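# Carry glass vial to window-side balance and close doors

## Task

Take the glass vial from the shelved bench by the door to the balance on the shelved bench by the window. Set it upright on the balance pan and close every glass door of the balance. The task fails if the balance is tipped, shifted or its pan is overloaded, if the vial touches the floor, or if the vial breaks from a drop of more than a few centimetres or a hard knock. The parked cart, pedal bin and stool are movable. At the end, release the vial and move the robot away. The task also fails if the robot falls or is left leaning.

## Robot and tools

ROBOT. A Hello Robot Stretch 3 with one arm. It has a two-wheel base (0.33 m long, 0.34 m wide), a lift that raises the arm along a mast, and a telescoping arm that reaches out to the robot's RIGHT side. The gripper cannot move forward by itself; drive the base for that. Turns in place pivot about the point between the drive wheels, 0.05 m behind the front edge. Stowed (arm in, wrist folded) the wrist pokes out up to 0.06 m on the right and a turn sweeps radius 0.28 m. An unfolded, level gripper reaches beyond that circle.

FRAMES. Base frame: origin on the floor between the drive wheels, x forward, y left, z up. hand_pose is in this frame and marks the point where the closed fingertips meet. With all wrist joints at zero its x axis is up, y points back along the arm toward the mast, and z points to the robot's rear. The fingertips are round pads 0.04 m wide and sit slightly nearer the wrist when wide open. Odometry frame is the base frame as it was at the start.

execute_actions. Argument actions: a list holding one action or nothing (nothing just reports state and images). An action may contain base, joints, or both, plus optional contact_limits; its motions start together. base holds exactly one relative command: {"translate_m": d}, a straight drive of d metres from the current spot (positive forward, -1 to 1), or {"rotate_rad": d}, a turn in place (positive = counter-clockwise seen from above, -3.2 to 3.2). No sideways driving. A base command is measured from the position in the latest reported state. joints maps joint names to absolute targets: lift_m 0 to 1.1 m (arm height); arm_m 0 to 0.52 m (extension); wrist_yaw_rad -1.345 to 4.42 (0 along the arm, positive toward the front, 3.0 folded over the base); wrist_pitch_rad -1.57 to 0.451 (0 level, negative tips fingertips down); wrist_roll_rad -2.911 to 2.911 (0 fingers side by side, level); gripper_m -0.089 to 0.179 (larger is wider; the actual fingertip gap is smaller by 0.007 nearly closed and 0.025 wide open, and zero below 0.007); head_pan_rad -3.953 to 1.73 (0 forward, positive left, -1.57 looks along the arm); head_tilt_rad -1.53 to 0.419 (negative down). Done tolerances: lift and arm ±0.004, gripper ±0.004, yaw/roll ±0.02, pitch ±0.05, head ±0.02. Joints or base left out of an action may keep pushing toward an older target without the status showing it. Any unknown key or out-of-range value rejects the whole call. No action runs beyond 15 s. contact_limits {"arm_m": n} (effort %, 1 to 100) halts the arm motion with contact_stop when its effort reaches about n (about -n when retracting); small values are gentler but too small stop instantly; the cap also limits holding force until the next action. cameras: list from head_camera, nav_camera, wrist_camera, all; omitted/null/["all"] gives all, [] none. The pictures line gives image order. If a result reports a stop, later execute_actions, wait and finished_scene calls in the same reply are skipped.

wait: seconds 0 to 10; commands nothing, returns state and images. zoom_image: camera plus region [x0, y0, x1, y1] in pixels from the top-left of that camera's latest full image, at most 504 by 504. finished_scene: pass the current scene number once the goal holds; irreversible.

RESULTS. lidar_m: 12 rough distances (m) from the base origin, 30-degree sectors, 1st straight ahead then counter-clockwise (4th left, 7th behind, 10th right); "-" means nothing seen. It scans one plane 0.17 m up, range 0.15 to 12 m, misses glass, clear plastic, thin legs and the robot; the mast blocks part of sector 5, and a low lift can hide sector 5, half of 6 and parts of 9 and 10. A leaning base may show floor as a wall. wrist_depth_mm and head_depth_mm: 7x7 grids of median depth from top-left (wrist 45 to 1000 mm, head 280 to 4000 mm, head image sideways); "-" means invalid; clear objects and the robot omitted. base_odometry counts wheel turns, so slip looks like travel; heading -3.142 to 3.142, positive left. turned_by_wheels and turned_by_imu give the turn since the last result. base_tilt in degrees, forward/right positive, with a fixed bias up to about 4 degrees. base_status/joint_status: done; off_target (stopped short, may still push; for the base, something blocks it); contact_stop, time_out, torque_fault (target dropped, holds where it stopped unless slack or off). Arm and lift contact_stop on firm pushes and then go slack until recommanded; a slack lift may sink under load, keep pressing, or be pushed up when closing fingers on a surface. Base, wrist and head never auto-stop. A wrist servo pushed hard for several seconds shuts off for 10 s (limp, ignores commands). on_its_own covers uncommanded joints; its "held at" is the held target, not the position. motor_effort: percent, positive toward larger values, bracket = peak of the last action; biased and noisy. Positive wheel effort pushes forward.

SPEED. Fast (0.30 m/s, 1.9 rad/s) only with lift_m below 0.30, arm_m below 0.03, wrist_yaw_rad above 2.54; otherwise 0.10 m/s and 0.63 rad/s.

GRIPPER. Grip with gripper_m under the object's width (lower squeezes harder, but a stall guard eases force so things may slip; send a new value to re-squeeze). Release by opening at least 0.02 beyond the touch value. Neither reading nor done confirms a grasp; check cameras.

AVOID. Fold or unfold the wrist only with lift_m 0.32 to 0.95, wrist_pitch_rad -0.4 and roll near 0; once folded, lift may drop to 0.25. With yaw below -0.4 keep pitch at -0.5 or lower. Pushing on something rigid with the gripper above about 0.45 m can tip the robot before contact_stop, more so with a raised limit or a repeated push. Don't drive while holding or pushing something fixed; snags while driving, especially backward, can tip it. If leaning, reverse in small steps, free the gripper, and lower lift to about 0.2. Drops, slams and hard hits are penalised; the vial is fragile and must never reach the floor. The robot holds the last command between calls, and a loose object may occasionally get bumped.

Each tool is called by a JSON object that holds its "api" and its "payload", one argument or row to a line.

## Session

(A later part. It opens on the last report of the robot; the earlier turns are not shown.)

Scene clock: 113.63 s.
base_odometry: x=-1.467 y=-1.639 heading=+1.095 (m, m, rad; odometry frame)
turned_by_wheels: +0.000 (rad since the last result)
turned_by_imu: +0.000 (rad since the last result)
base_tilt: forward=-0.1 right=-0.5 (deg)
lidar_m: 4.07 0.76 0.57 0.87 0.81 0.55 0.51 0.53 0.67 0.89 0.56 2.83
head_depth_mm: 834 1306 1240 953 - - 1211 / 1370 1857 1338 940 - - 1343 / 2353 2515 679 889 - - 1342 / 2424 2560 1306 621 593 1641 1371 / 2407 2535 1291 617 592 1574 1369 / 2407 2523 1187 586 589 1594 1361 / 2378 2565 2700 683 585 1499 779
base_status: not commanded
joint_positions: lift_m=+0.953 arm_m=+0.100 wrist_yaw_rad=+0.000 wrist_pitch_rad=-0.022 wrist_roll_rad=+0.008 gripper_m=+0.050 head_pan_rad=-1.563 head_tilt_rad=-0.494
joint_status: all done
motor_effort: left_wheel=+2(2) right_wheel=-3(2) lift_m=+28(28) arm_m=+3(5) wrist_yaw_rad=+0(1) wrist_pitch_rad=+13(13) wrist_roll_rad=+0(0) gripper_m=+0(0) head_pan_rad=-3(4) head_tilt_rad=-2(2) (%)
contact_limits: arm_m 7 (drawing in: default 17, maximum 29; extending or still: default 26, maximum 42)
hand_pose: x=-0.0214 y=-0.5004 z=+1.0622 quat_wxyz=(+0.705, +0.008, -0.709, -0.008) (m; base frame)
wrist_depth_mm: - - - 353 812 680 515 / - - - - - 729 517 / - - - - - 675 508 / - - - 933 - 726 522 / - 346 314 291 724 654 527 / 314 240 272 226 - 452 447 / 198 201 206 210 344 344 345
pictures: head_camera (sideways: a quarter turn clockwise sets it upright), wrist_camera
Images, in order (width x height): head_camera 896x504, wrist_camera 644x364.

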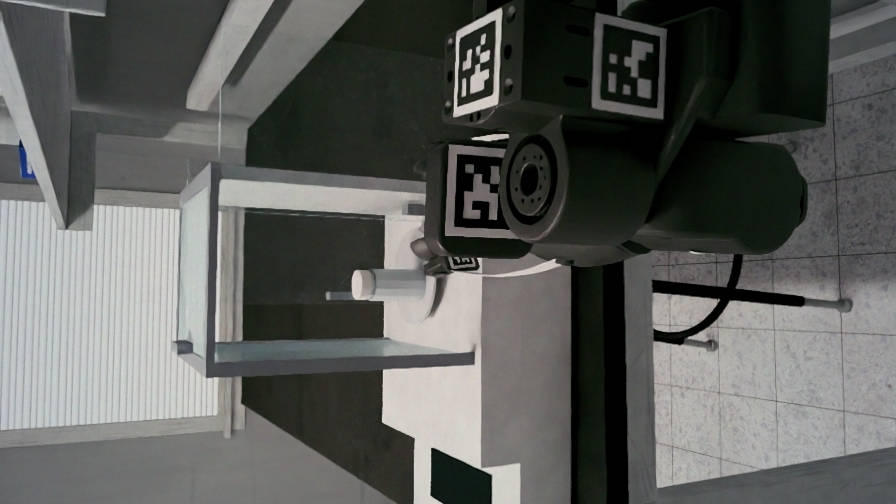

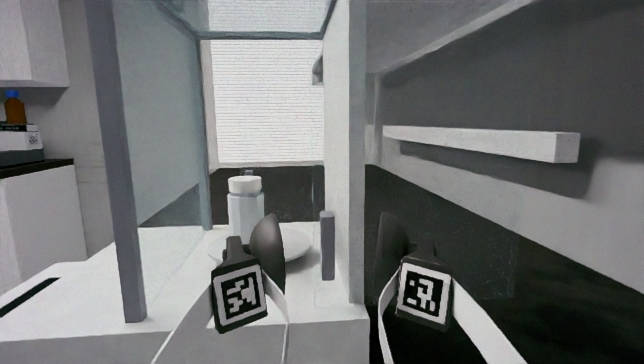

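{"api": "execute_actions", "payload": {
  "actions": [
    {"joints":{"arm_m":0.125},"contact_limits":{"arm_m":7}}
  ],
  "cameras": ["wrist_camera"]
}}

{"api": "execute_actions", "payload": {
  "actions": [
    {"base":{"translate_m":0.06}}
  ],
  "cameras": ["wrist_camera"]
}}

Scene clock: 115.50 s.
base_odometry: x=-1.467 y=-1.639 heading=+1.095 (m, m, rad; odometry frame)
turned_by_wheels: +0.000 (rad since the last result)
turned_by_imu: +0.000 (rad since the last result)
base_tilt: forward=+0.0 right=-0.6 (deg)
lidar_m: 4.07 0.76 0.57 0.87 0.80 0.55 0.52 0.52 0.67 0.89 0.56 2.83
head_depth_mm: 836 1308 1252 959 - - 1245 / 1388 1854 1333 947 - - 1371 / 2363 2506 683 - - - 1375 / 2435 2574 1304 611 596 1554 1376 / 2393 2555 1288 617 592 1562 1362 / 2402 2541 1185 584 587 1614 1360 / 2405 2616 2736 682 584 1509 783
base_status: not commanded
joint_positions: lift_m=+0.953 arm_m=+0.125 wrist_yaw_rad=+0.000 wrist_pitch_rad=-0.022 wrist_roll_rad=+0.008 gripper_m=+0.050 head_pan_rad=-1.563 head_tilt_rad=-0.494
joint_status: all done
motor_effort: left_wheel=+2(2) right_wheel=-2(2) lift_m=+28(29) arm_m=+3(5) wrist_yaw_rad=+0(1) wrist_pitch_rad=+13(13) wrist_roll_rad=+0(0) gripper_m=+0(0) head_pan_rad=-3(4) head_tilt_rad=-2(2) (%)
contact_limits: arm_m 7 (drawing in: default 17, maximum 29; extending or still: default 26, maximum 42)
hand_pose: x=-0.0214 y=-0.5254 z=+1.0622 quat_wxyz=(+0.705, +0.008, -0.709, -0.008) (m; base frame)
wrist_depth_mm: - - - 327 812 687 515 / - - - - - 722 511 / - - - - - 678 498 / - - - 922 - 736 501 / - 344 313 210 723 646 518 / 306 240 256 215 - 449 448 / 195 185 184 191 346 343 343
pictures: wrist_camera
Images, in order (width x height): wrist_camera 644x364.

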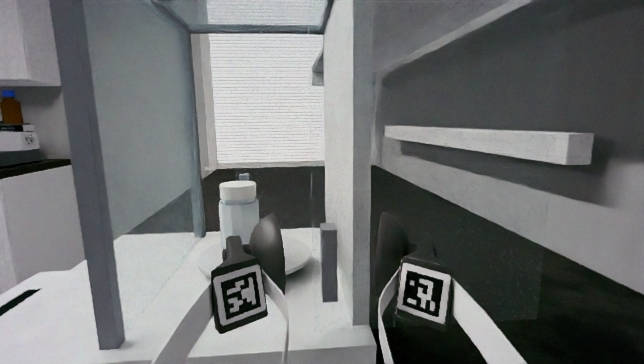

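Scene clock: 117.23 s.
base_odometry: x=-1.439 y=-1.586 heading=+1.095 (m, m, rad; odometry frame)
turned_by_wheels: +0.000 (rad since the last result)
turned_by_imu: +0.000 (rad since the last result)
base_tilt: forward=+0.0 right=-0.6 (deg)
lidar_m: 3.64 0.76 0.55 0.63 0.90 0.61 0.57 0.59 0.70 0.89 0.54 2.83
head_depth_mm: 1254 1483 1359 958 - - 1300 / 1403 1848 577 628 - - 1367 / 2387 2591 1318 - - - 1374 / 2405 2544 1205 568 593 1538 1365 / 2428 2586 1295 618 591 1599 1360 / 2381 2588 1269 662 582 1564 1302 / 2384 2590 2820 781 579 658 789
base_status: done
joint_positions: lift_m=+0.953 arm_m=+0.125 wrist_yaw_rad=-0.012 wrist_pitch_rad=-0.022 wrist_roll_rad=+0.008 gripper_m=+0.050 head_pan_rad=-1.563 head_tilt_rad=-0.494
joint_status: not commanded
motor_effort: left_wheel=-1(7) right_wheel=+0(3) lift_m=+28(28) arm_m=+3(3) wrist_yaw_rad=+8(8) wrist_pitch_rad=+13(13) wrist_roll_rad=+0(0) gripper_m=-3(3) head_pan_rad=-3(4) head_tilt_rad=-3(3) (%)
hand_pose: x=-0.0244 y=-0.5254 z=+1.0622 quat_wxyz=(+0.705, +0.004, -0.710, -0.012) (m; base frame)
wrist_depth_mm: - - - - 241 689 568 / - - - - 244 756 572 / - - - - 247 689 538 / - - - - 249 779 573 / - - 340 275 208 639 558 / - 256 224 239 - 453 445 / 254 194 184 192 188 342 343
pictures: wrist_camera
Images, in order (width x height): wrist_camera 644x364.

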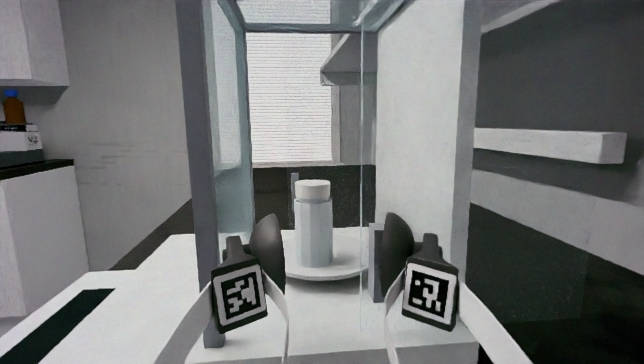

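{"api": "execute_actions", "payload": {
  "actions": [
    {"base":{"translate_m":0.066}}
  ],
  "cameras": ["wrist_camera"]
}}

Scene clock: 119.67 s.
base_odometry: x=-1.409 y=-1.527 heading=+1.094 (m, m, rad; odometry frame)
turned_by_wheels: -0.001 (rad since the last result)
turned_by_imu: -0.012 (rad since the last result)
base_tilt: forward=+0.1 right=-0.5 (deg)
lidar_m: 3.96 1.05 0.56 0.53 1.01 0.68 0.64 0.65 0.74 0.52 0.53 2.80
head_depth_mm: 1379 1489 564 904 - - 1356 / 1768 1981 1149 689 - - 1384 / 2383 2565 1221 - - - 1370 / 2382 2596 1296 638 584 1530 1369 / 2394 2574 1281 665 582 1607 1371 / 2384 2580 2717 736 578 659 750 / 2391 2587 2770 2817 631 1602 1355
base_status: done
joint_positions: lift_m=+0.953 arm_m=+0.125 wrist_yaw_rad=-0.067 wrist_pitch_rad=-0.022 wrist_roll_rad=+0.008 gripper_m=+0.050 head_pan_rad=-1.563 head_tilt_rad=-0.494
joint_status: not commanded
on_its_own: wrist_yaw_rad is at rest, and its effort (+44) is outside its rest range (-12 to +12)
motor_effort: left_wheel=-12(16) right_wheel=+18(21) lift_m=+28(29) arm_m=+3(3) wrist_yaw_rad=+44(48) wrist_pitch_rad=+13(13) wrist_roll_rad=+0(0) gripper_m=+14(14) head_pan_rad=-4(4) head_tilt_rad=-3(2) (%)
hand_pose: x=-0.0385 y=-0.5248 z=+1.0621 quat_wxyz=(+0.704, -0.016, -0.709, -0.032) (m; base frame)
wrist_depth_mm: - - - - 336 212 584 / - - - - 324 214 585 / - - - - 327 216 559 / - - - - 309 230 597 / - - 669 254 287 234 575 / - 334 254 250 - 242 447 / 283 213 192 183 190 199 342
pictures: wrist_camera
Images, in order (width x height): wrist_camera 644x364.

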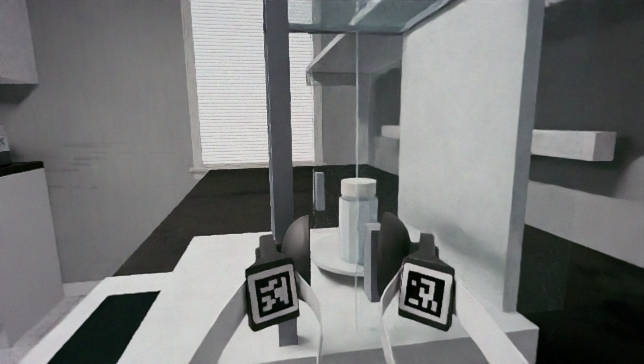

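{"api": "execute_actions", "payload": {
  "actions": [
    {"base":{"translate_m":-0.032}}
  ],
  "cameras": []
}}

{"api": "execute_actions", "payload": {
  "actions": [
    {"joints":{"arm_m":0.075}}
  ],
  "cameras": []
}}

{"api": "execute_actions", "payload": {
  "actions": [
    {"base":{"translate_m":-0.06},"joints":{"gripper_m":0.0}}
  ],
  "cameras": ["wrist_camera"]
}}

{"api": "execute_actions", "payload": {
  "actions": [
    {"joints":{"arm_m":0.115},"contact_limits":{"arm_m":7}}
  ],
  "cameras": ["wrist_camera","head_camera"]
}}

Scene clock: 122.33 s.
base_odometry: x=-1.424 y=-1.556 heading=+1.094 (m, m, rad; odometry frame)
turned_by_wheels: +0.000 (rad since the last result)
turned_by_imu: +0.001 (rad since the last result)
base_tilt: forward=-0.2 right=-0.6 (deg)
lidar_m: 3.97 0.77 0.56 0.54 0.96 0.65 0.61 0.62 0.72 0.89 0.53 2.80
head_depth_mm: 1294 1505 1247 960 - - 1317 / 1760 1883 626 - - - 1383 / 2378 2602 1316 - - - 1376 / 2378 2547 1203 605 592 1525 1370 / 2407 2574 1291 615 584 1569 1369 / 2388 2541 1287 690 579 719 778 / 2398 2553 2815 2512 584 689 1317
base_status: done
joint_positions: lift_m=+0.953 arm_m=+0.125 wrist_yaw_rad=-0.130 wrist_pitch_rad=-0.023 wrist_roll_rad=+0.008 gripper_m=+0.050 head_pan_rad=-1.563 head_tilt_rad=-0.494
joint_status: not commanded
on_its_own: wrist_yaw_rad is held at -0.129, not at your +0.000, by its stall guard, which is not easing now
motor_effort: left_wheel=+1(8) right_wheel=-2(4) lift_m=+29(28) arm_m=+3(3) wrist_yaw_rad=+1(8) wrist_pitch_rad=+14(13) wrist_roll_rad=+0(0) gripper_m=-1(3) head_pan_rad=-4(4) head_tilt_rad=-2(2) (%)
hand_pose: x=-0.0547 y=-0.5232 z=+1.0620 quat_wxyz=(+0.703, -0.038, -0.708, -0.054) (m; base frame)
wrist_depth_mm: - - - 804 211 685 514 / - - - - 231 701 527 / - - - - 235 664 531 / - - - 924 239 715 529 / - 682 348 296 242 650 533 / 532 255 172 238 - 447 446 / 204 194 183 191 199 344 339
pictures: none
No camera images: the call's "cameras" was empty. Leave "cameras" out to get every camera's image.

Scene clock: 123.80 s.
base_odometry: x=-1.424 y=-1.556 heading=+1.094 (m, m, rad; odometry frame)
turned_by_wheels: +0.000 (rad since the last result)
turned_by_imu: +0.000 (rad since the last result)
base_tilt: forward=+0.0 right=-0.6 (deg)
lidar_m: 4.00 0.77 0.56 0.54 0.96 0.65 0.61 0.62 0.72 0.89 0.53 2.79
head_depth_mm: 1299 1487 1250 896 - - - / 1758 1862 625 626 - - - / 2365 2576 1314 628 - - 1298 / 2412 2553 1206 606 593 1566 1319 / 2407 2524 1294 619 583 1572 1362 / 2412 2557 1274 690 580 717 772 / 2368 2568 2774 2534 585 686 1327
base_status: not commanded
joint_positions: lift_m=+0.953 arm_m=+0.075 wrist_yaw_rad=-0.130 wrist_pitch_rad=-0.023 wrist_roll_rad=+0.008 gripper_m=+0.050 head_pan_rad=-1.563 head_tilt_rad=-0.494
joint_status: all done
on_its_own: wrist_yaw_rad is held at -0.129, not at your +0.000, by its stall guard, which is not easing now
motor_effort: left_wheel=+1(1) right_wheel=-2(3) lift_m=+28(28) arm_m=-1(1) wrist_yaw_rad=+1(1) wrist_pitch_rad=+13(14) wrist_roll_rad=+0(0) gripper_m=+0(0) head_pan_rad=-3(3) head_tilt_rad=-2(2) (%)
hand_pose: x=-0.0547 y=-0.4737 z=+1.0620 quat_wxyz=(+0.703, -0.038, -0.708, -0.054) (m; base frame)
wrist_depth_mm: - - 366 927 281 681 522 / - - - - 287 701 528 / - - - - 754 678 532 / - - - 380 902 724 535 / - 687 343 323 662 653 538 / 360 256 254 253 - 450 450 / 234 209 225 237 254 344 342
pictures: none
No camera images: the call's "cameras" was empty. Leave "cameras" out to get every camera's image.

Scene clock: 125.33 s.
base_odometry: x=-1.451 y=-1.609 heading=+1.094 (m, m, rad; odometry frame)
turned_by_wheels: +0.000 (rad since the last result)
turned_by_imu: +0.000 (rad since the last result)
base_tilt: forward=-0.1 right=-0.6 (deg)
lidar_m: 3.65 0.77 0.55 0.71 0.87 0.59 0.55 0.56 0.69 0.89 0.55 2.81
head_depth_mm: 1273 1353 1286 901 - - - / 1409 1816 1325 896 - - - / 2313 2504 657 654 - - 1298 / 2414 2569 1308 612 591 1394 1337 / 2395 2528 1122 587 590 1563 1332 / 2404 2564 1280 615 587 1602 1362 / 2361 2553 2740 687 582 678 758
base_status: done
joint_positions: lift_m=+0.953 arm_m=+0.075 wrist_yaw_rad=-0.130 wrist_pitch_rad=-0.023 wrist_roll_rad=+0.008 gripper_m=+0.000 head_pan_rad=-1.563 head_tilt_rad=-0.494
joint_status: all done
on_its_own: wrist_yaw_rad is held at -0.129, not at your +0.000, by its stall guard, which is not easing now
motor_effort: left_wheel=+1(4) right_wheel=-2(4) lift_m=+28(29) arm_m=-1(1) wrist_yaw_rad=+2(1) wrist_pitch_rad=+13(14) wrist_roll_rad=+0(0) gripper_m=-2(79) head_pan_rad=-4(4) head_tilt_rad=-2(2) (%)
hand_pose: x=-0.0547 y=-0.4737 z=+1.0620 quat_wxyz=(+0.703, -0.038, -0.708, -0.054) (m; base frame)
wrist_depth_mm: - - - 665 818 620 466 / - - - - 949 628 474 / - - - - 886 610 465 / - - - 922 903 643 474 / - 344 292 409 660 594 483 / 258 240 253 - 468 450 446 / 205 215 224 241 337 344 342
pictures: wrist_camera
Images, in order (width x height): wrist_camera 644x364.

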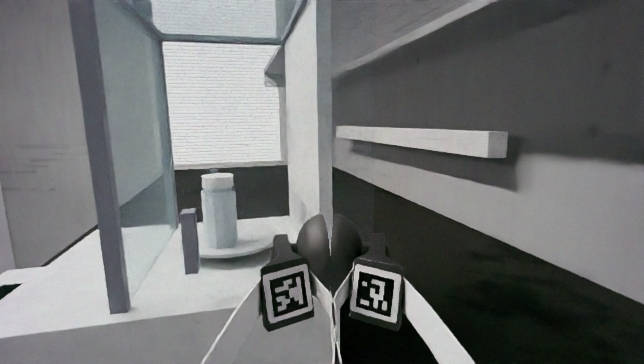

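Scene clock: 126.70 s.
base_odometry: x=-1.451 y=-1.609 heading=+1.094 (m, m, rad; odometry frame)
turned_by_wheels: +0.000 (rad since the last result)
turned_by_imu: +0.000 (rad since the last result)
base_tilt: forward=+0.0 right=-0.5 (deg)
lidar_m: 3.65 0.77 0.55 0.71 0.87 0.59 0.55 0.56 0.68 0.89 0.55 2.81
head_depth_mm: 1273 1357 1287 955 - - 1245 / 1393 1841 1322 978 - - 1341 / 2364 2525 656 - - - 1373 / 2398 2544 1294 612 592 1399 1367 / 2412 2546 1120 586 590 1568 1340 / 2409 2568 1275 614 586 1604 1359 / 2392 2576 2729 686 582 676 757
base_status: not commanded
joint_positions: lift_m=+0.953 arm_m=+0.115 wrist_yaw_rad=-0.130 wrist_pitch_rad=-0.022 wrist_roll_rad=+0.008 gripper_m=+0.000 head_pan_rad=-1.563 head_tilt_rad=-0.494
joint_status: all done
on_its_own: wrist_yaw_rad is held at -0.129, not at your +0.000, by its stall guard, which is not easing now
motor_effort: left_wheel=+1(1) right_wheel=-2(2) lift_m=+28(28) arm_m=+3(4) wrist_yaw_rad=+1(1) wrist_pitch_rad=+13(13) wrist_roll_rad=+0(0) gripper_m=-2(2) head_pan_rad=-3(3) head_tilt_rad=-2(2) (%)
contact_limits: arm_m 7 (drawing in: default 17, maximum 29; extending or still: default 26, maximum 42)
hand_pose: x=-0.0546 y=-0.5132 z=+1.0620 quat_wxyz=(+0.703, -0.038, -0.708, -0.054) (m; base frame)
wrist_depth_mm: - - - 284 818 619 462 / - - - 298 944 625 465 / - - - 312 876 597 468 / - - - 332 905 640 474 / - 349 276 367 659 600 478 / 242 240 242 - 468 450 446 / 186 194 192 201 339 341 341
pictures: head_camera (sideways: a quarter turn clockwise sets it upright), wrist_camera
Images, in order (width x height): head_camera 896x504, wrist_camera 644x364.

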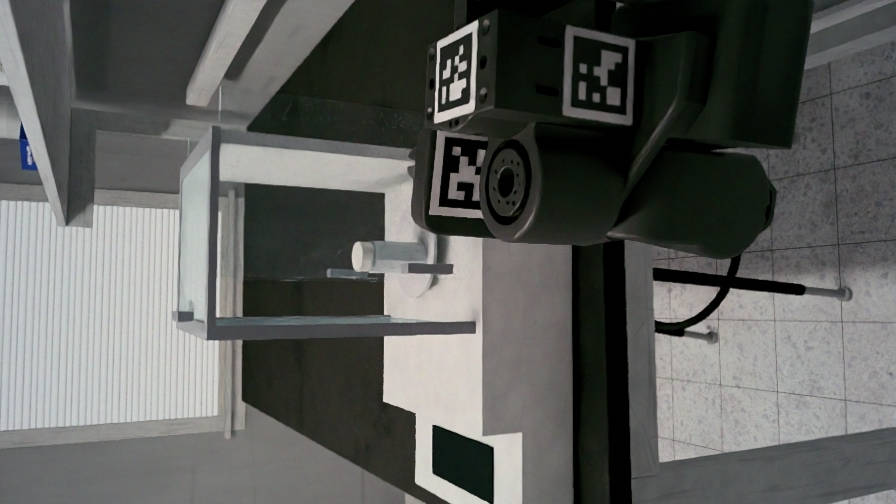

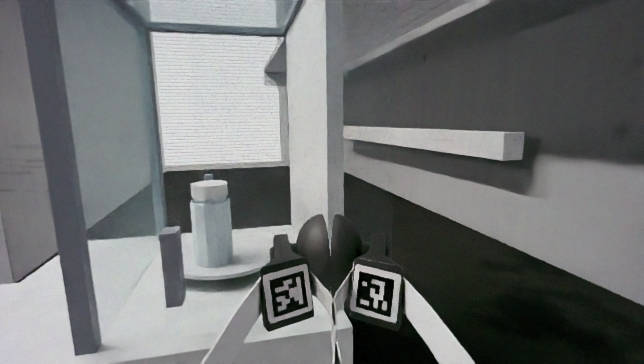

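{"api": "execute_actions", "payload": {
  "actions": [
    {"joints":{"wrist_yaw_rad":0,"arm_m":0.122},"contact_limits":{"arm_m":7}}
  ],
  "cameras": []
}}

{"api": "execute_actions", "payload": {
  "actions": [
    {"base":{"translate_m":0.04}}
  ],
  "cameras": ["wrist_camera"]
}}

Scene clock: 128.33 s.
base_odometry: x=-1.451 y=-1.609 heading=+1.094 (m, m, rad; odometry frame)
turned_by_wheels: +0.000 (rad since the last result)
turned_by_imu: +0.000 (rad since the last result)
base_tilt: forward=+0.0 right=-0.5 (deg)
lidar_m: 3.66 0.77 0.55 0.71 0.87 0.59 0.55 0.56 0.69 0.89 0.55 2.80
head_depth_mm: 1266 1348 1283 953 - - 1269 / 1401 1840 1331 944 - - 1391 / 2364 2516 655 - - - 1378 / 2418 2534 1302 590 593 1383 1374 / 2424 2551 1122 589 591 1565 1324 / 2408 2530 1269 614 587 1599 1377 / 2364 2607 2732 687 582 677 756
base_status: not commanded
joint_positions: lift_m=+0.953 arm_m=+0.122 wrist_yaw_rad=-0.002 wrist_pitch_rad=-0.022 wrist_roll_rad=+0.008 gripper_m=+0.000 head_pan_rad=-1.563 head_tilt_rad=-0.494
joint_status: all done
motor_effort: left_wheel=+1(1) right_wheel=-1(2) lift_m=+28(28) arm_m=+3(4) wrist_yaw_rad=+2(2) wrist_pitch_rad=+14(14) wrist_roll_rad=+0(0) gripper_m=-2(3) head_pan_rad=-4(3) head_tilt_rad=-2(2) (%)
contact_limits: arm_m 7 (drawing in: default 17, maximum 29; extending or still: default 26, maximum 42)
hand_pose: x=-0.0219 y=-0.5224 z=+1.0620 quat_wxyz=(+0.705, +0.008, -0.709, -0.009) (m; base frame)
wrist_depth_mm: - - - - 229 708 527 / - - - - 233 753 538 / - - - - 236 684 519 / - - - - 897 762 523 / - 575 312 325 600 651 545 / 363 239 248 - 450 450 444 / 194 186 192 191 192 345 343
pictures: none
No camera images: the call's "cameras" was empty. Leave "cameras" out to get every camera's image.

Scene clock: 129.67 s.
base_odometry: x=-1.433 y=-1.574 heading=+1.094 (m, m, rad; odometry frame)
turned_by_wheels: +0.000 (rad since the last result)
turned_by_imu: +0.000 (rad since the last result)
base_tilt: forward=+0.0 right=-0.5 (deg)
lidar_m: 3.61 0.77 0.54 0.54 0.93 0.63 0.59 0.59 0.71 0.89 0.54 2.80
head_depth_mm: 1271 1475 1340 956 - - 1309 / 1768 1553 596 651 - - 1385 / 2339 2567 1316 - - - 1378 / 2418 2552 1206 572 593 1530 1339 / 2377 2566 1287 617 589 1616 1357 / 2389 2544 1285 682 582 1554 1294 / 2371 2587 2804 821 578 655 1268
base_status: done
joint_positions: lift_m=+0.953 arm_m=+0.122 wrist_yaw_rad=-0.009 wrist_pitch_rad=-0.022 wrist_roll_rad=+0.008 gripper_m=+0.000 head_pan_rad=-1.563 head_tilt_rad=-0.494
joint_status: not commanded
motor_effort: left_wheel=-1(6) right_wheel=+1(2) lift_m=+28(28) arm_m=+3(3) wrist_yaw_rad=+5(7) wrist_pitch_rad=+13(13) wrist_roll_rad=+0(0) gripper_m=-3(3) head_pan_rad=-4(3) head_tilt_rad=-2(2) (%)
hand_pose: x=-0.0238 y=-0.5224 z=+1.0620 quat_wxyz=(+0.705, +0.005, -0.709, -0.011) (m; base frame)
wrist_depth_mm: - - 330 - 257 679 572 / - - - - 260 727 572 / - - - - 263 658 549 / - - - - 267 778 579 / - - 338 730 269 656 562 / - 273 238 - 227 450 447 / 259 193 185 189 190 336 339
pictures: wrist_camera
Images, in order (width x height): wrist_camera 644x364.

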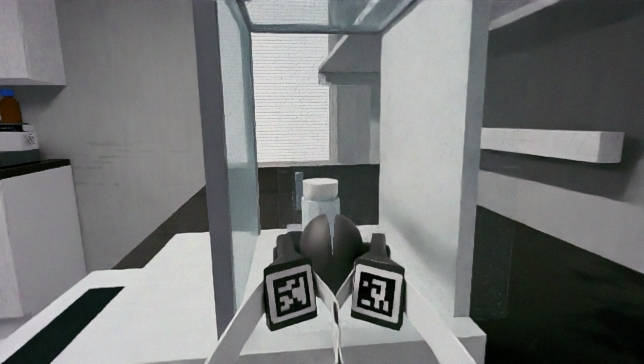

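{"api": "execute_actions", "payload": {
  "actions": [
    {"base":{"translate_m":0.025}}
  ],
  "cameras": ["wrist_camera","head_camera"]
}}

Scene clock: 131.80 s.
base_odometry: x=-1.421 y=-1.551 heading=+1.094 (m, m, rad; odometry frame)
turned_by_wheels: +0.000 (rad since the last result)
turned_by_imu: +0.000 (rad since the last result)
base_tilt: forward=-0.1 right=-0.5 (deg)
lidar_m: 3.97 0.77 0.55 0.54 0.97 0.65 0.61 0.62 0.72 0.55 0.53 2.80
head_depth_mm: 1287 1501 1244 956 - - 1321 / 1758 1888 642 639 - - 1377 / 2405 2577 1317 - - - 1386 / 2398 2565 1121 620 588 1534 1379 / 2420 2573 1292 617 582 1607 1369 / 2379 2598 1381 691 580 682 773 / 2372 2567 2764 2653 582 1508 1324
base_status: done
joint_positions: lift_m=+0.953 arm_m=+0.122 wrist_yaw_rad=-0.010 wrist_pitch_rad=-0.022 wrist_roll_rad=+0.008 gripper_m=+0.000 head_pan_rad=-1.563 head_tilt_rad=-0.494
joint_status: not commanded
motor_effort: left_wheel=-1(4) right_wheel=+2(5) lift_m=+29(29) arm_m=+3(3) wrist_yaw_rad=+6(7) wrist_pitch_rad=+13(14) wrist_roll_rad=+0(0) gripper_m=-3(4) head_pan_rad=-4(3) head_tilt_rad=-1(2) (%)
hand_pose: x=-0.0239 y=-0.5224 z=+1.0620 quat_wxyz=(+0.705, +0.005, -0.709, -0.012) (m; base frame)
wrist_depth_mm: - - - - 334 201 600 / - - - - 325 215 597 / - - - - 329 218 570 / - - - - 332 220 606 / - - 369 360 305 239 584 / - 319 253 - 252 240 446 / 275 203 192 186 187 199 341
pictures: head_camera (sideways: a quarter turn clockwise sets it upright), wrist_camera
Images, in order (width x height): head_camera 896x504, wrist_camera 644x364.

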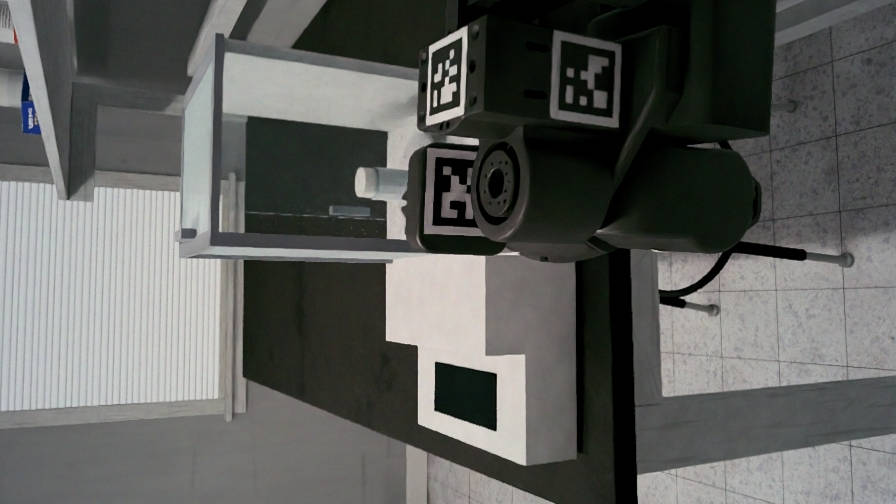

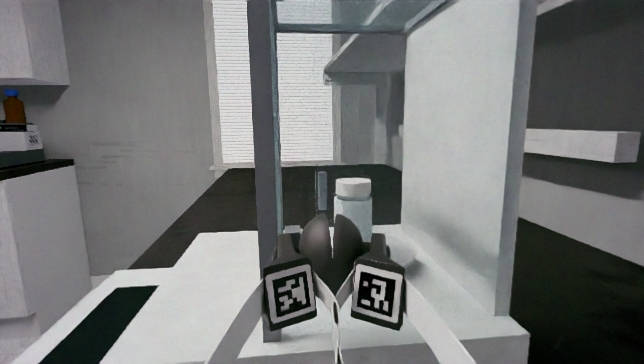

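{"api": "execute_actions", "payload": {
  "actions": [
    {"base":{"translate_m":0.008}}
  ],
  "cameras": ["wrist_camera"]
}}

Scene clock: 133.83 s.
base_odometry: x=-1.418 y=-1.544 heading=+1.094 (m, m, rad; odometry frame)
turned_by_wheels: +0.000 (rad since the last result)
turned_by_imu: +0.000 (rad since the last result)
base_tilt: forward=-0.1 right=-0.6 (deg)
lidar_m: 3.97 0.76 0.55 0.53 0.98 0.67 0.62 0.63 0.73 0.53 0.53 2.80
head_depth_mm: 1290 1456 1079 953 - - 1324 / 1750 1916 673 647 - - 1384 / 2389 2557 1323 - - - 1371 / 2396 2546 1058 653 587 1568 1333 / 2435 2563 1295 633 582 1605 1370 / 2365 2584 1381 691 580 674 755 / 2394 2586 2760 2681 584 1551 1319
base_status: done
joint_positions: lift_m=+0.953 arm_m=+0.122 wrist_yaw_rad=-0.017 wrist_pitch_rad=-0.022 wrist_roll_rad=+0.008 gripper_m=+0.000 head_pan_rad=-1.563 head_tilt_rad=-0.494
joint_status: not commanded
motor_effort: left_wheel=-3(6) right_wheel=+4(5) lift_m=+29(28) arm_m=+3(3) wrist_yaw_rad=+12(12) wrist_pitch_rad=+13(13) wrist_roll_rad=+0(0) gripper_m=-3(5) head_pan_rad=-3(4) head_tilt_rad=-2(2) (%)
hand_pose: x=-0.0258 y=-0.5223 z=+1.0620 quat_wxyz=(+0.705, +0.002, -0.709, -0.014) (m; base frame)
wrist_depth_mm: - - - - 334 209 601 / - - - - 337 211 603 / - - - - 340 213 577 / - - - 916 317 228 609 / - - 369 309 294 232 586 / - 335 253 - 251 233 446 / - 202 192 184 188 197 342
pictures: wrist_camera
Images, in order (width x height): wrist_camera 644x364.

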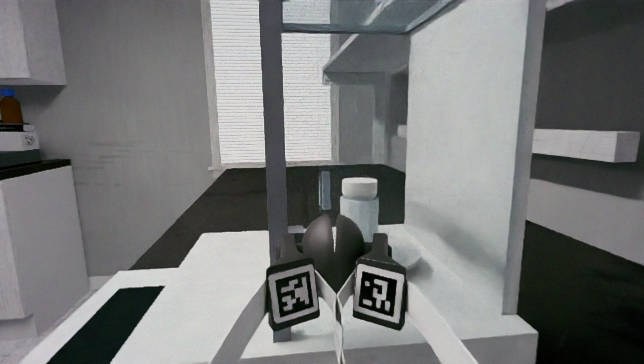

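{"api": "execute_actions", "payload": {
  "actions": [
    {"base":{"translate_m":-0.012}}
  ],
  "cameras": []
}}

{"api": "execute_actions", "payload": {
  "actions": [
    {"joints":{"arm_m":0}}
  ],
  "cameras": ["head_camera"]
}}

{"api": "execute_actions", "payload": {
  "actions": [
    {"base":{"translate_m":0.71}}
  ],
  "cameras": []
}}

{"api": "execute_actions", "payload": {
  "actions": [
    {"base":{"rotate_rad":-1.56}}
  ],
  "cameras": []
}}

{"api": "execute_actions", "payload": {
  "actions": [
    {"base":{"translate_m":0.88},"joints":{"wrist_yaw_rad":-0.38,"head_pan_rad":-1.75}}
  ]
}}

Scene clock: 140.20 s.
base_odometry: x=-1.423 y=-1.555 heading=+1.094 (m, m, rad; odometry frame)
turned_by_wheels: +0.000 (rad since the last result)
turned_by_imu: +0.001 (rad since the last result)
base_tilt: forward=-0.1 right=-0.5 (deg)
lidar_m: 3.99 0.77 0.55 0.54 0.96 0.65 0.61 0.62 0.72 0.89 0.53 2.79
head_depth_mm: 1292 1486 1244 957 - - 1314 / 1757 1883 628 630 - - 1382 / 2402 2568 1319 - - - 1379 / 2414 2531 1205 620 593 1522 1369 / 2431 2555 1293 616 583 1572 1375 / 2388 2575 1283 691 579 712 771 / 2357 2573 2777 2556 584 687 1329
base_status: done
joint_positions: lift_m=+0.953 arm_m=+0.122 wrist_yaw_rad=-0.002 wrist_pitch_rad=-0.022 wrist_roll_rad=+0.008 gripper_m=+0.000 head_pan_rad=-1.563 head_tilt_rad=-0.494
joint_status: not commanded
motor_effort: left_wheel=+1(7) right_wheel=-2(2) lift_m=+28(29) arm_m=+3(3) wrist_yaw_rad=+1(12) wrist_pitch_rad=+13(13) wrist_roll_rad=+0(0) gripper_m=-2(4) head_pan_rad=-3(3) head_tilt_rad=-3(2) (%)
hand_pose: x=-0.0219 y=-0.5224 z=+1.0620 quat_wxyz=(+0.705, +0.008, -0.709, -0.009) (m; base frame)
wrist_depth_mm: - - - - 334 200 604 / - - - - 324 214 602 / - - - - 326 216 568 / - - - - 332 218 608 / - - 339 361 304 235 588 / - 318 254 - 251 238 450 / 275 202 193 191 189 198 340
pictures: none
No camera images: the call's "cameras" was empty. Leave "cameras" out to get every camera's image.

Scene clock: 142.37 s.
base_odometry: x=-1.423 y=-1.555 heading=+1.094 (m, m, rad; odometry frame)
turned_by_wheels: +0.000 (rad since the last result)
turned_by_imu: +0.000 (rad since the last result)
base_tilt: forward=-0.1 right=-0.6 (deg)
lidar_m: 3.99 0.77 0.55 0.54 0.96 0.65 0.61 0.62 0.72 0.89 0.53 2.80
head_depth_mm: 1295 1493 1239 854 647 - - / 1751 1893 631 598 599 1684 - / 2403 2588 1319 623 - - - / 2419 2551 1203 590 586 - 1334 / 2396 2572 1286 617 583 1573 1366 / 2386 2570 1283 691 579 709 774 / 2371 2572 2795 2545 582 687 1322
base_status: not commanded
joint_positions: lift_m=+0.953 arm_m=+0.000 wrist_yaw_rad=-0.001 wrist_pitch_rad=-0.022 wrist_roll_rad=+0.008 gripper_m=+0.000 head_pan_rad=-1.563 head_tilt_rad=-0.494
joint_status: all done
motor_effort: left_wheel=+1(1) right_wheel=-3(2) lift_m=+28(28) arm_m=-1(1) wrist_yaw_rad=+0(1) wrist_pitch_rad=+13(14) wrist_roll_rad=+0(0) gripper_m=-3(2) head_pan_rad=-3(3) head_tilt_rad=-3(2) (%)
hand_pose: x=-0.0216 y=-0.4008 z=+1.0621 quat_wxyz=(+0.705, +0.008, -0.709, -0.008) (m; base frame)
wrist_depth_mm: - - - - 429 775 608 / - - - - 392 861 613 / - - - - 400 819 617 / - - - 481 406 886 631 / - - 407 366 364 652 596 / - 336 297 - 316 452 446 / - 297 305 314 321 343 343
pictures: head_camera (sideways: a quarter turn clockwise sets it upright)
Images, in order (width x height): head_camera 896x504.

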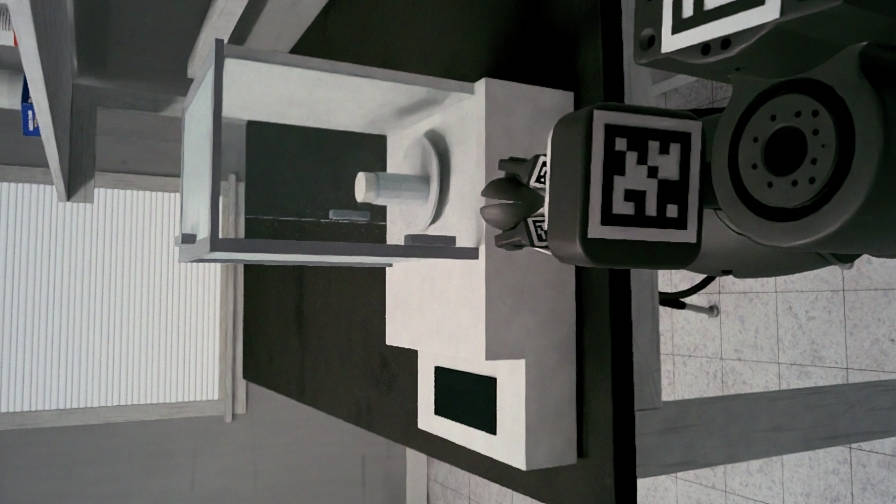

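Scene clock: 150.43 s.
base_odometry: x=-1.097 y=-0.924 heading=+1.094 (m, m, rad; odometry frame)
turned_by_wheels: +0.000 (rad since the last result)
turned_by_imu: +0.005 (rad since the last result)
base_tilt: forward=+0.0 right=-0.7 (deg)
lidar_m: 3.29 1.03 0.72 0.56 0.55 0.76 1.31 0.71 0.72 1.95 2.17 2.71
head_depth_mm: 2412 2585 1612 2932 2158 - - / 2397 2575 2747 2653 2202 1728 - / 2383 2568 2829 2917 - - - / 2361 2595 2812 2895 2179 - 1342 / 2327 2517 2763 2892 2087 1645 1362 / 2323 2524 2753 2796 2082 1640 1357 / 2337 2495 2462 2424 2075 1641 1347
base_status: done
joint_positions: lift_m=+0.953 arm_m=+0.000 wrist_yaw_rad=-0.001 wrist_pitch_rad=-0.022 wrist_roll_rad=+0.008 gripper_m=+0.000 head_pan_rad=-1.563 head_tilt_rad=-0.494
joint_status: not commanded
motor_effort: left_wheel=+1(6) right_wheel=-1(2) lift_m=+29(28) arm_m=-1(1) wrist_yaw_rad=+0(1) wrist_pitch_rad=+13(13) wrist_roll_rad=+0(0) gripper_m=-2(2) head_pan_rad=-3(3) head_tilt_rad=-1(2) (%)
hand_pose: x=-0.0216 y=-0.4008 z=+1.0621 quat_wxyz=(+0.705, +0.008, -0.709, -0.008) (m; base frame)
wrist_depth_mm: - - - - - - - / - - - - - - - / - - - - - - - / - - - - - - - / - - - - - 796 650 / - - - - - - 571 / - - - - - - 905
pictures: none
No camera images: the call's "cameras" was empty. Leave "cameras" out to get every camera's image.

Scene clock: 153.83 s.
base_odometry: x=-1.097 y=-0.924 heading=-0.466 (m, m, rad; odometry frame)
turned_by_wheels: -1.560 (rad since the last result)
turned_by_imu: -1.568 (rad since the last result)
base_tilt: forward=-0.1 right=-0.5 (deg)
lidar_m: 1.96 2.17 2.75 2.65 1.03 0.72 0.55 0.55 0.77 1.31 0.72 0.72
head_depth_mm: 1132 1229 1345 1468 1633 - - / 1131 1219 1329 1476 1609 1722 - / 1118 1211 1310 1436 - - - / 1117 1203 1314 1442 1568 - 1337 / 1108 1197 1316 1430 1569 1653 1366 / 1107 1198 1302 1425 1567 1656 1365 / 1098 1188 1289 1411 1559 1637 1347
base_status: done
joint_positions: lift_m=+0.953 arm_m=+0.000 wrist_yaw_rad=-0.001 wrist_pitch_rad=-0.022 wrist_roll_rad=+0.008 gripper_m=+0.000 head_pan_rad=-1.563 head_tilt_rad=-0.494
joint_status: not commanded
motor_effort: left_wheel=+2(7) right_wheel=-3(7) lift_m=+28(28) arm_m=-1(1) wrist_yaw_rad=+0(0) wrist_pitch_rad=+13(13) wrist_roll_rad=+0(0) gripper_m=-3(3) head_pan_rad=-4(4) head_tilt_rad=-2(2) (%)
hand_pose: x=-0.0216 y=-0.4008 z=+1.0621 quat_wxyz=(+0.705, +0.008, -0.709, -0.008) (m; base frame)
wrist_depth_mm: 783 952 976 - - - - / 958 971 - - - - - / 955 - - - - - - / - - - - - - - / 772 - - - - - - / - - - - - - - / - - - - - - -
pictures: none
No camera images: the call's "cameras" was empty. Leave "cameras" out to get every camera's image.

Scene clock: 163.60 s.
base_odometry: x=-0.311 y=-1.319 heading=-0.466 (m, m, rad; odometry frame)
turned_by_wheels: +0.000 (rad since the last result)
turned_by_imu: +0.006 (rad since the last result)
base_tilt: forward=-0.3 right=-0.7 (deg)
lidar_m: 1.82 1.38 1.60 2.76 2.31 1.62 1.41 1.47 0.61 0.71 0.67 1.11
head_depth_mm: 1157 1252 1372 687 622 - - / 961 807 836 675 611 - - / 1052 784 814 673 - - - / 1084 1161 1199 794 - - - / 1064 1140 1203 834 613 602 - / 1040 1097 1186 826 610 902 1321 / 1021 1071 1162 818 606 579 1326
base_status: done
joint_positions: lift_m=+0.953 arm_m=+0.000 wrist_yaw_rad=-0.378 wrist_pitch_rad=-0.022 wrist_roll_rad=+0.008 gripper_m=+0.000 head_pan_rad=-1.743 head_tilt_rad=-0.494
joint_status: all done
motor_effort: left_wheel=+1(7) right_wheel=-2(3) lift_m=+28(28) arm_m=-1(1) wrist_yaw_rad=-1(1) wrist_pitch_rad=+13(13) wrist_roll_rad=+0(0) gripper_m=-3(3) head_pan_rad=-4(22) head_tilt_rad=-2(2) (%)
hand_pose: x=-0.1159 y=-0.3827 z=+1.0621 quat_wxyz=(+0.691, -0.125, -0.698, -0.141) (m; base frame)
wrist_depth_mm: 745 767 803 - - - - / 785 864 915 617 - - - / 777 854 946 629 - - - / 810 887 969 599 - - - / 692 673 584 451 466 - - / 470 466 463 - 388 - - / 356 355 352 333 340 - -
pictures: head_camera (sideways: a quarter turn clockwise sets it upright), nav_camera (sideways: a quarter turn counterclockwise sets it upright), wrist_camera
Images, in order (width x height): head_camera 896x504, nav_camera 672x504, wrist_camera 644x364.

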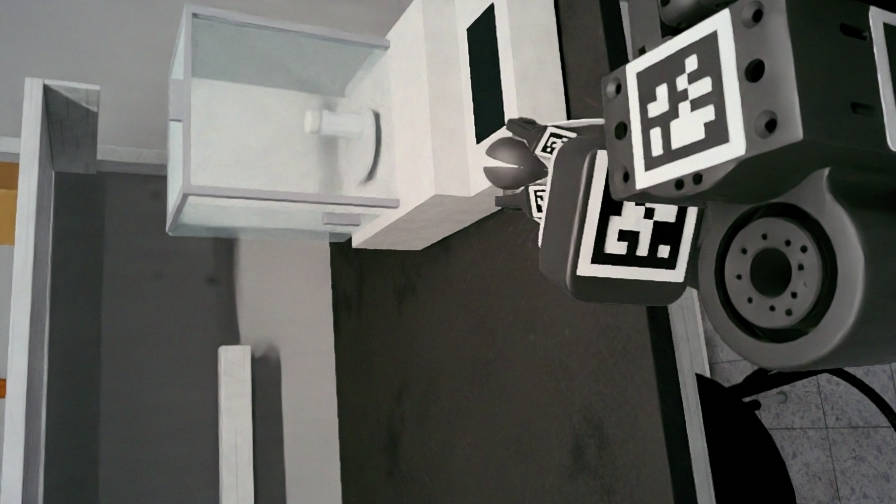

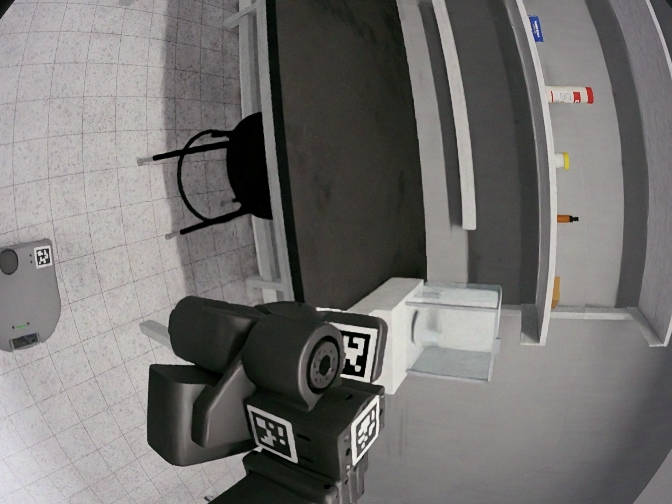

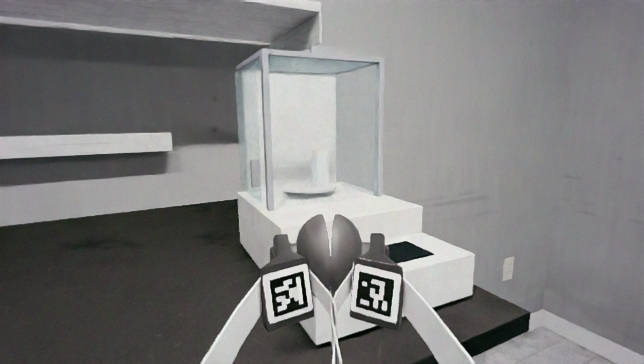

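{"api": "execute_actions", "payload": {
  "actions": [
    {"base":{"translate_m":0.03},"joints":{"arm_m":0.3},"contact_limits":{"arm_m":8}}
  ],
  "cameras": ["head_camera","wrist_camera"]
}}

Scene clock: 168.27 s.
base_odometry: x=-0.284 y=-1.333 heading=-0.465 (m, m, rad; odometry frame)
turned_by_wheels: +0.000 (rad since the last result)
turned_by_imu: +0.001 (rad since the last result)
base_tilt: forward=-0.1 right=-0.4 (deg)
lidar_m: 1.79 1.35 1.57 2.76 2.36 1.64 1.45 1.50 0.63 0.71 0.66 1.08
head_depth_mm: 1149 1250 1343 701 - - 878 / 982 803 832 - - 1617 1387 / 1094 796 818 759 618 1579 1374 / 1083 1166 1237 - 616 1548 1373 / 1052 1134 1206 - 611 1526 1328 / 1038 1092 1183 823 609 877 1356 / 1017 1067 1157 816 606 574 1319
base_status: done
joint_positions: lift_m=+0.953 arm_m=+0.300 wrist_yaw_rad=-0.380 wrist_pitch_rad=-0.022 wrist_roll_rad=+0.008 gripper_m=+0.000 head_pan_rad=-1.743 head_tilt_rad=-0.494
joint_status: all done
motor_effort: left_wheel=+2(7) right_wheel=-2(3) lift_m=+28(29) arm_m=+3(2) wrist_yaw_rad=-1(1) wrist_pitch_rad=+13(13) wrist_roll_rad=+0(0) gripper_m=-3(3) head_pan_rad=-4(4) head_tilt_rad=-3(2) (%)
contact_limits: arm_m 8 (drawing in: default 17, maximum 29; extending or still: default 26, maximum 42)
hand_pose: x=-0.1162 y=-0.6822 z=+1.0622 quat_wxyz=(+0.691, -0.126, -0.698, -0.141) (m; base frame)
wrist_depth_mm: 535 582 658 659 327 972 - / 547 604 680 720 329 - - / 544 588 688 731 336 - - / 562 624 706 750 345 - - / 586 622 671 671 306 302 - / 465 468 460 - 227 246 245 / 354 354 348 322 221 188 188
pictures: head_camera (sideways: a quarter turn clockwise sets it upright), wrist_camera
Images, in order (width x height): head_camera 896x504, wrist_camera 644x364.

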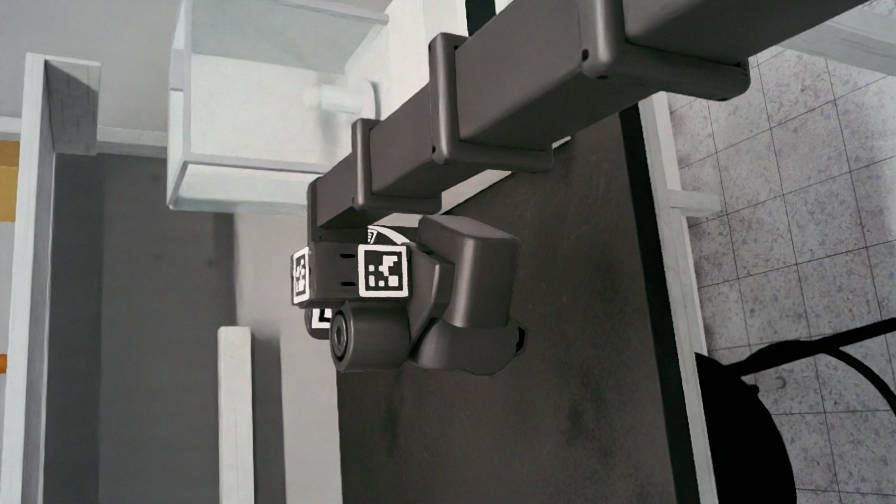

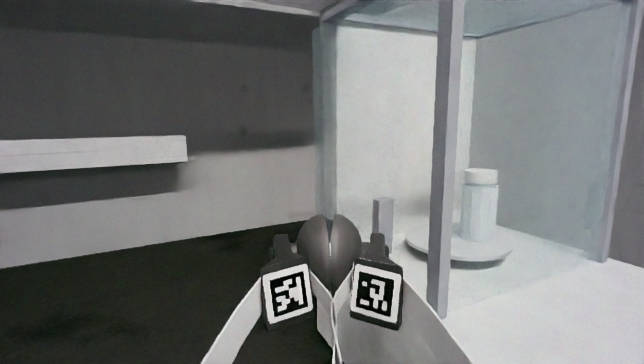

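{"api": "execute_actions", "payload": {
  "actions": [
    {"joints":{"arm_m":0.39},"contact_limits":{"arm_m":8}}
  ],
  "cameras": []
}}

{"api": "execute_actions", "payload": {
  "actions": [
    {"base":{"translate_m":-0.03}}
  ],
  "cameras": ["wrist_camera"]
}}

Scene clock: 171.40 s.
base_odometry: x=-0.284 y=-1.333 heading=-0.465 (m, m, rad; odometry frame)
turned_by_wheels: +0.000 (rad since the last result)
turned_by_imu: +0.000 (rad since the last result)
base_tilt: forward=-0.1 right=-0.8 (deg)
lidar_m: 1.79 1.35 1.56 2.76 2.35 1.65 1.44 1.50 0.63 0.71 0.66 1.08
head_depth_mm: 1150 1244 1341 691 - - 878 / 984 803 824 - - 1587 1385 / 1100 792 812 765 619 1583 1385 / 1080 1169 - 796 613 1550 1372 / 1061 1136 - 752 612 1518 1334 / 1035 1086 1180 823 608 881 1362 / 1015 1073 1154 821 605 572 1338
base_status: not commanded
joint_positions: lift_m=+0.953 arm_m=+0.390 wrist_yaw_rad=-0.380 wrist_pitch_rad=-0.022 wrist_roll_rad=+0.008 gripper_m=+0.000 head_pan_rad=-1.743 head_tilt_rad=-0.494
joint_status: all done
motor_effort: left_wheel=+2(1) right_wheel=-1(2) lift_m=+28(28) arm_m=+3(3) wrist_yaw_rad=+0(0) wrist_pitch_rad=+13(13) wrist_roll_rad=+0(0) gripper_m=-3(3) head_pan_rad=-3(3) head_tilt_rad=-2(2) (%)
contact_limits: arm_m 8 (drawing in: default 17, maximum 29; extending or still: default 26, maximum 42)
hand_pose: x=-0.1162 y=-0.7722 z=+1.0622 quat_wxyz=(+0.691, -0.126, -0.698, -0.141) (m; base frame)
wrist_depth_mm: 472 512 576 622 228 260 - / 479 525 585 642 235 269 - / 479 516 597 658 242 278 - / 482 537 614 671 249 288 - / 504 560 611 682 256 287 207 / 464 460 461 - 250 218 192 / 351 352 347 332 211 188 124
pictures: none
No camera images: the call's "cameras" was empty. Leave "cameras" out to get every camera's image.

Scene clock: 173.23 s.
base_odometry: x=-0.311 y=-1.319 heading=-0.465 (m, m, rad; odometry frame)
turned_by_wheels: +0.000 (rad since the last result)
turned_by_imu: +0.000 (rad since the last result)
base_tilt: forward=-0.2 right=-0.5 (deg)
lidar_m: 1.82 1.38 1.61 2.77 2.31 1.62 1.42 1.47 0.61 0.71 0.67 1.11
head_depth_mm: 1158 1252 1358 693 - - 845 / 963 808 838 - - 1589 1386 / 1064 783 819 696 599 1593 1377 / 1085 1159 - 762 617 1559 1372 / 1060 1145 - 757 613 1512 1361 / 1044 1092 1182 822 611 899 1328 / 1015 1068 1159 818 605 577 1317
base_status: done
joint_positions: lift_m=+0.953 arm_m=+0.390 wrist_yaw_rad=-0.380 wrist_pitch_rad=-0.022 wrist_roll_rad=+0.008 gripper_m=+0.000 head_pan_rad=-1.743 head_tilt_rad=-0.494
joint_status: not commanded
motor_effort: left_wheel=+2(3) right_wheel=-3(6) lift_m=+29(28) arm_m=+3(3) wrist_yaw_rad=+0(0) wrist_pitch_rad=+13(13) wrist_roll_rad=+0(0) gripper_m=-3(2) head_pan_rad=-4(3) head_tilt_rad=-2(2) (%)
hand_pose: x=-0.1162 y=-0.7722 z=+1.0622 quat_wxyz=(+0.691, -0.126, -0.698, -0.141) (m; base frame)
wrist_depth_mm: 472 515 571 620 226 262 92 / 479 530 591 632 232 272 96 / 484 522 598 646 240 280 97 / 488 542 615 657 248 289 101 / 507 557 621 671 250 290 103 / 464 463 458 - 147 215 193 / 353 350 347 324 184 180 171
pictures: wrist_camera
Images, in order (width x height): wrist_camera 644x364.

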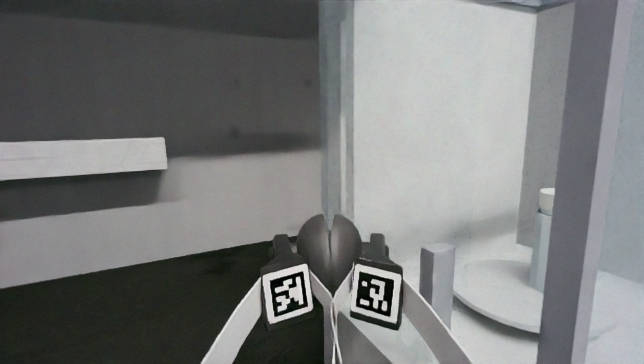

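{"api": "execute_actions", "payload": {
  "actions": [
    {"base":{"translate_m":-0.012}}
  ],
  "cameras": ["wrist_camera"]
}}

{"api": "execute_actions", "payload": {
  "actions": [
    {"joints":{"arm_m":0.355},"contact_limits":{"arm_m":8}}
  ],
  "cameras": ["wrist_camera"]
}}

Scene clock: 175.60 s.
base_odometry: x=-0.322 y=-1.314 heading=-0.465 (m, m, rad; odometry frame)
turned_by_wheels: +0.000 (rad since the last result)
turned_by_imu: +0.000 (rad since the last result)
base_tilt: forward=-0.2 right=-0.6 (deg)
lidar_m: 1.83 1.39 1.62 2.77 2.30 1.61 1.40 1.45 0.61 0.71 0.67 1.12
head_depth_mm: 1164 1259 1373 696 - - 836 / 1086 810 841 - - 1591 1352 / 1026 785 818 658 597 1609 1376 / 1083 1151 - 757 615 1558 1372 / 1055 1148 - 754 614 1514 1369 / 1040 1098 1184 824 609 930 1291 / 1022 1073 1155 816 605 579 1332
base_status: done
joint_positions: lift_m=+0.953 arm_m=+0.390 wrist_yaw_rad=-0.380 wrist_pitch_rad=-0.022 wrist_roll_rad=+0.008 gripper_m=+0.000 head_pan_rad=-1.743 head_tilt_rad=-0.494
joint_status: not commanded
motor_effort: left_wheel=+1(3) right_wheel=-2(7) lift_m=+28(28) arm_m=+2(3) wrist_yaw_rad=+0(0) wrist_pitch_rad=+13(13) wrist_roll_rad=+0(0) gripper_m=-2(3) head_pan_rad=-4(4) head_tilt_rad=-2(2) (%)
hand_pose: x=-0.1162 y=-0.7722 z=+1.0622 quat_wxyz=(+0.691, -0.126, -0.698, -0.141) (m; base frame)
wrist_depth_mm: 468 514 578 603 226 258 87 / 479 527 591 630 234 268 - / 476 528 600 639 240 273 - / 486 547 621 664 247 277 - / 510 558 615 682 256 288 - / 463 463 460 - 200 205 230 / 353 350 345 220 180 172 178
pictures: wrist_camera
Images, in order (width x height): wrist_camera 644x364.

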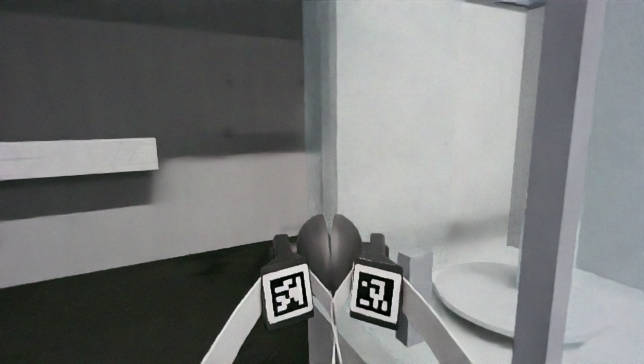

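Scene clock: 176.90 s.
base_odometry: x=-0.322 y=-1.314 heading=-0.465 (m, m, rad; odometry frame)
turned_by_wheels: +0.000 (rad since the last result)
turned_by_imu: +0.000 (rad since the last result)
base_tilt: forward=-0.2 right=-0.6 (deg)
lidar_m: 1.83 1.39 1.62 2.76 2.29 1.60 1.40 1.46 0.60 0.71 0.68 1.12
head_depth_mm: 1158 1255 1367 691 - - 833 / 1095 811 837 - - 1590 1354 / 1023 781 819 660 599 1623 1378 / 1085 1151 822 725 616 1545 1372 / 1059 1149 1206 737 612 1518 1366 / 1041 1101 1183 821 609 923 1288 / 1013 1074 1168 819 604 578 1328
base_status: not commanded
joint_positions: lift_m=+0.953 arm_m=+0.355 wrist_yaw_rad=-0.379 wrist_pitch_rad=-0.021 wrist_roll_rad=+0.008 gripper_m=+0.000 head_pan_rad=-1.743 head_tilt_rad=-0.494
joint_status: all done
motor_effort: left_wheel=+2(2) right_wheel=-3(3) lift_m=+29(28) arm_m=-1(3) wrist_yaw_rad=-1(0) wrist_pitch_rad=+12(14) wrist_roll_rad=+0(0) gripper_m=-2(3) head_pan_rad=-4(4) head_tilt_rad=-2(2) (%)
contact_limits: arm_m 8 (drawing in: default 17, maximum 29; extending or still: default 26, maximum 42)
hand_pose: x=-0.1159 y=-0.7378 z=+1.0623 quat_wxyz=(+0.691, -0.126, -0.698, -0.140) (m; base frame)
wrist_depth_mm: 496 549 603 246 260 896 - / 510 561 615 254 268 950 - / 504 557 635 261 277 988 - / 513 579 654 268 285 990 - / 534 586 635 668 286 227 - / 465 462 460 - 137 218 245 / 355 351 350 227 181 190 187
pictures: wrist_camera
Images, in order (width x height): wrist_camera 644x364.

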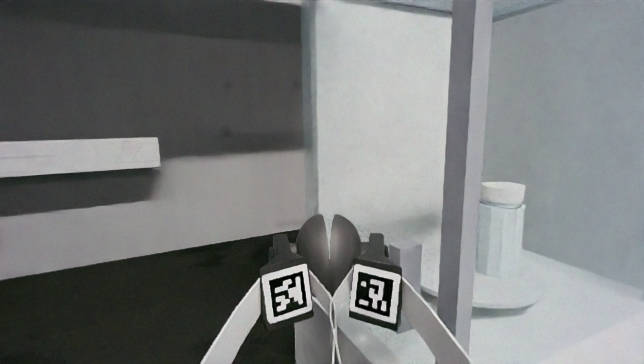

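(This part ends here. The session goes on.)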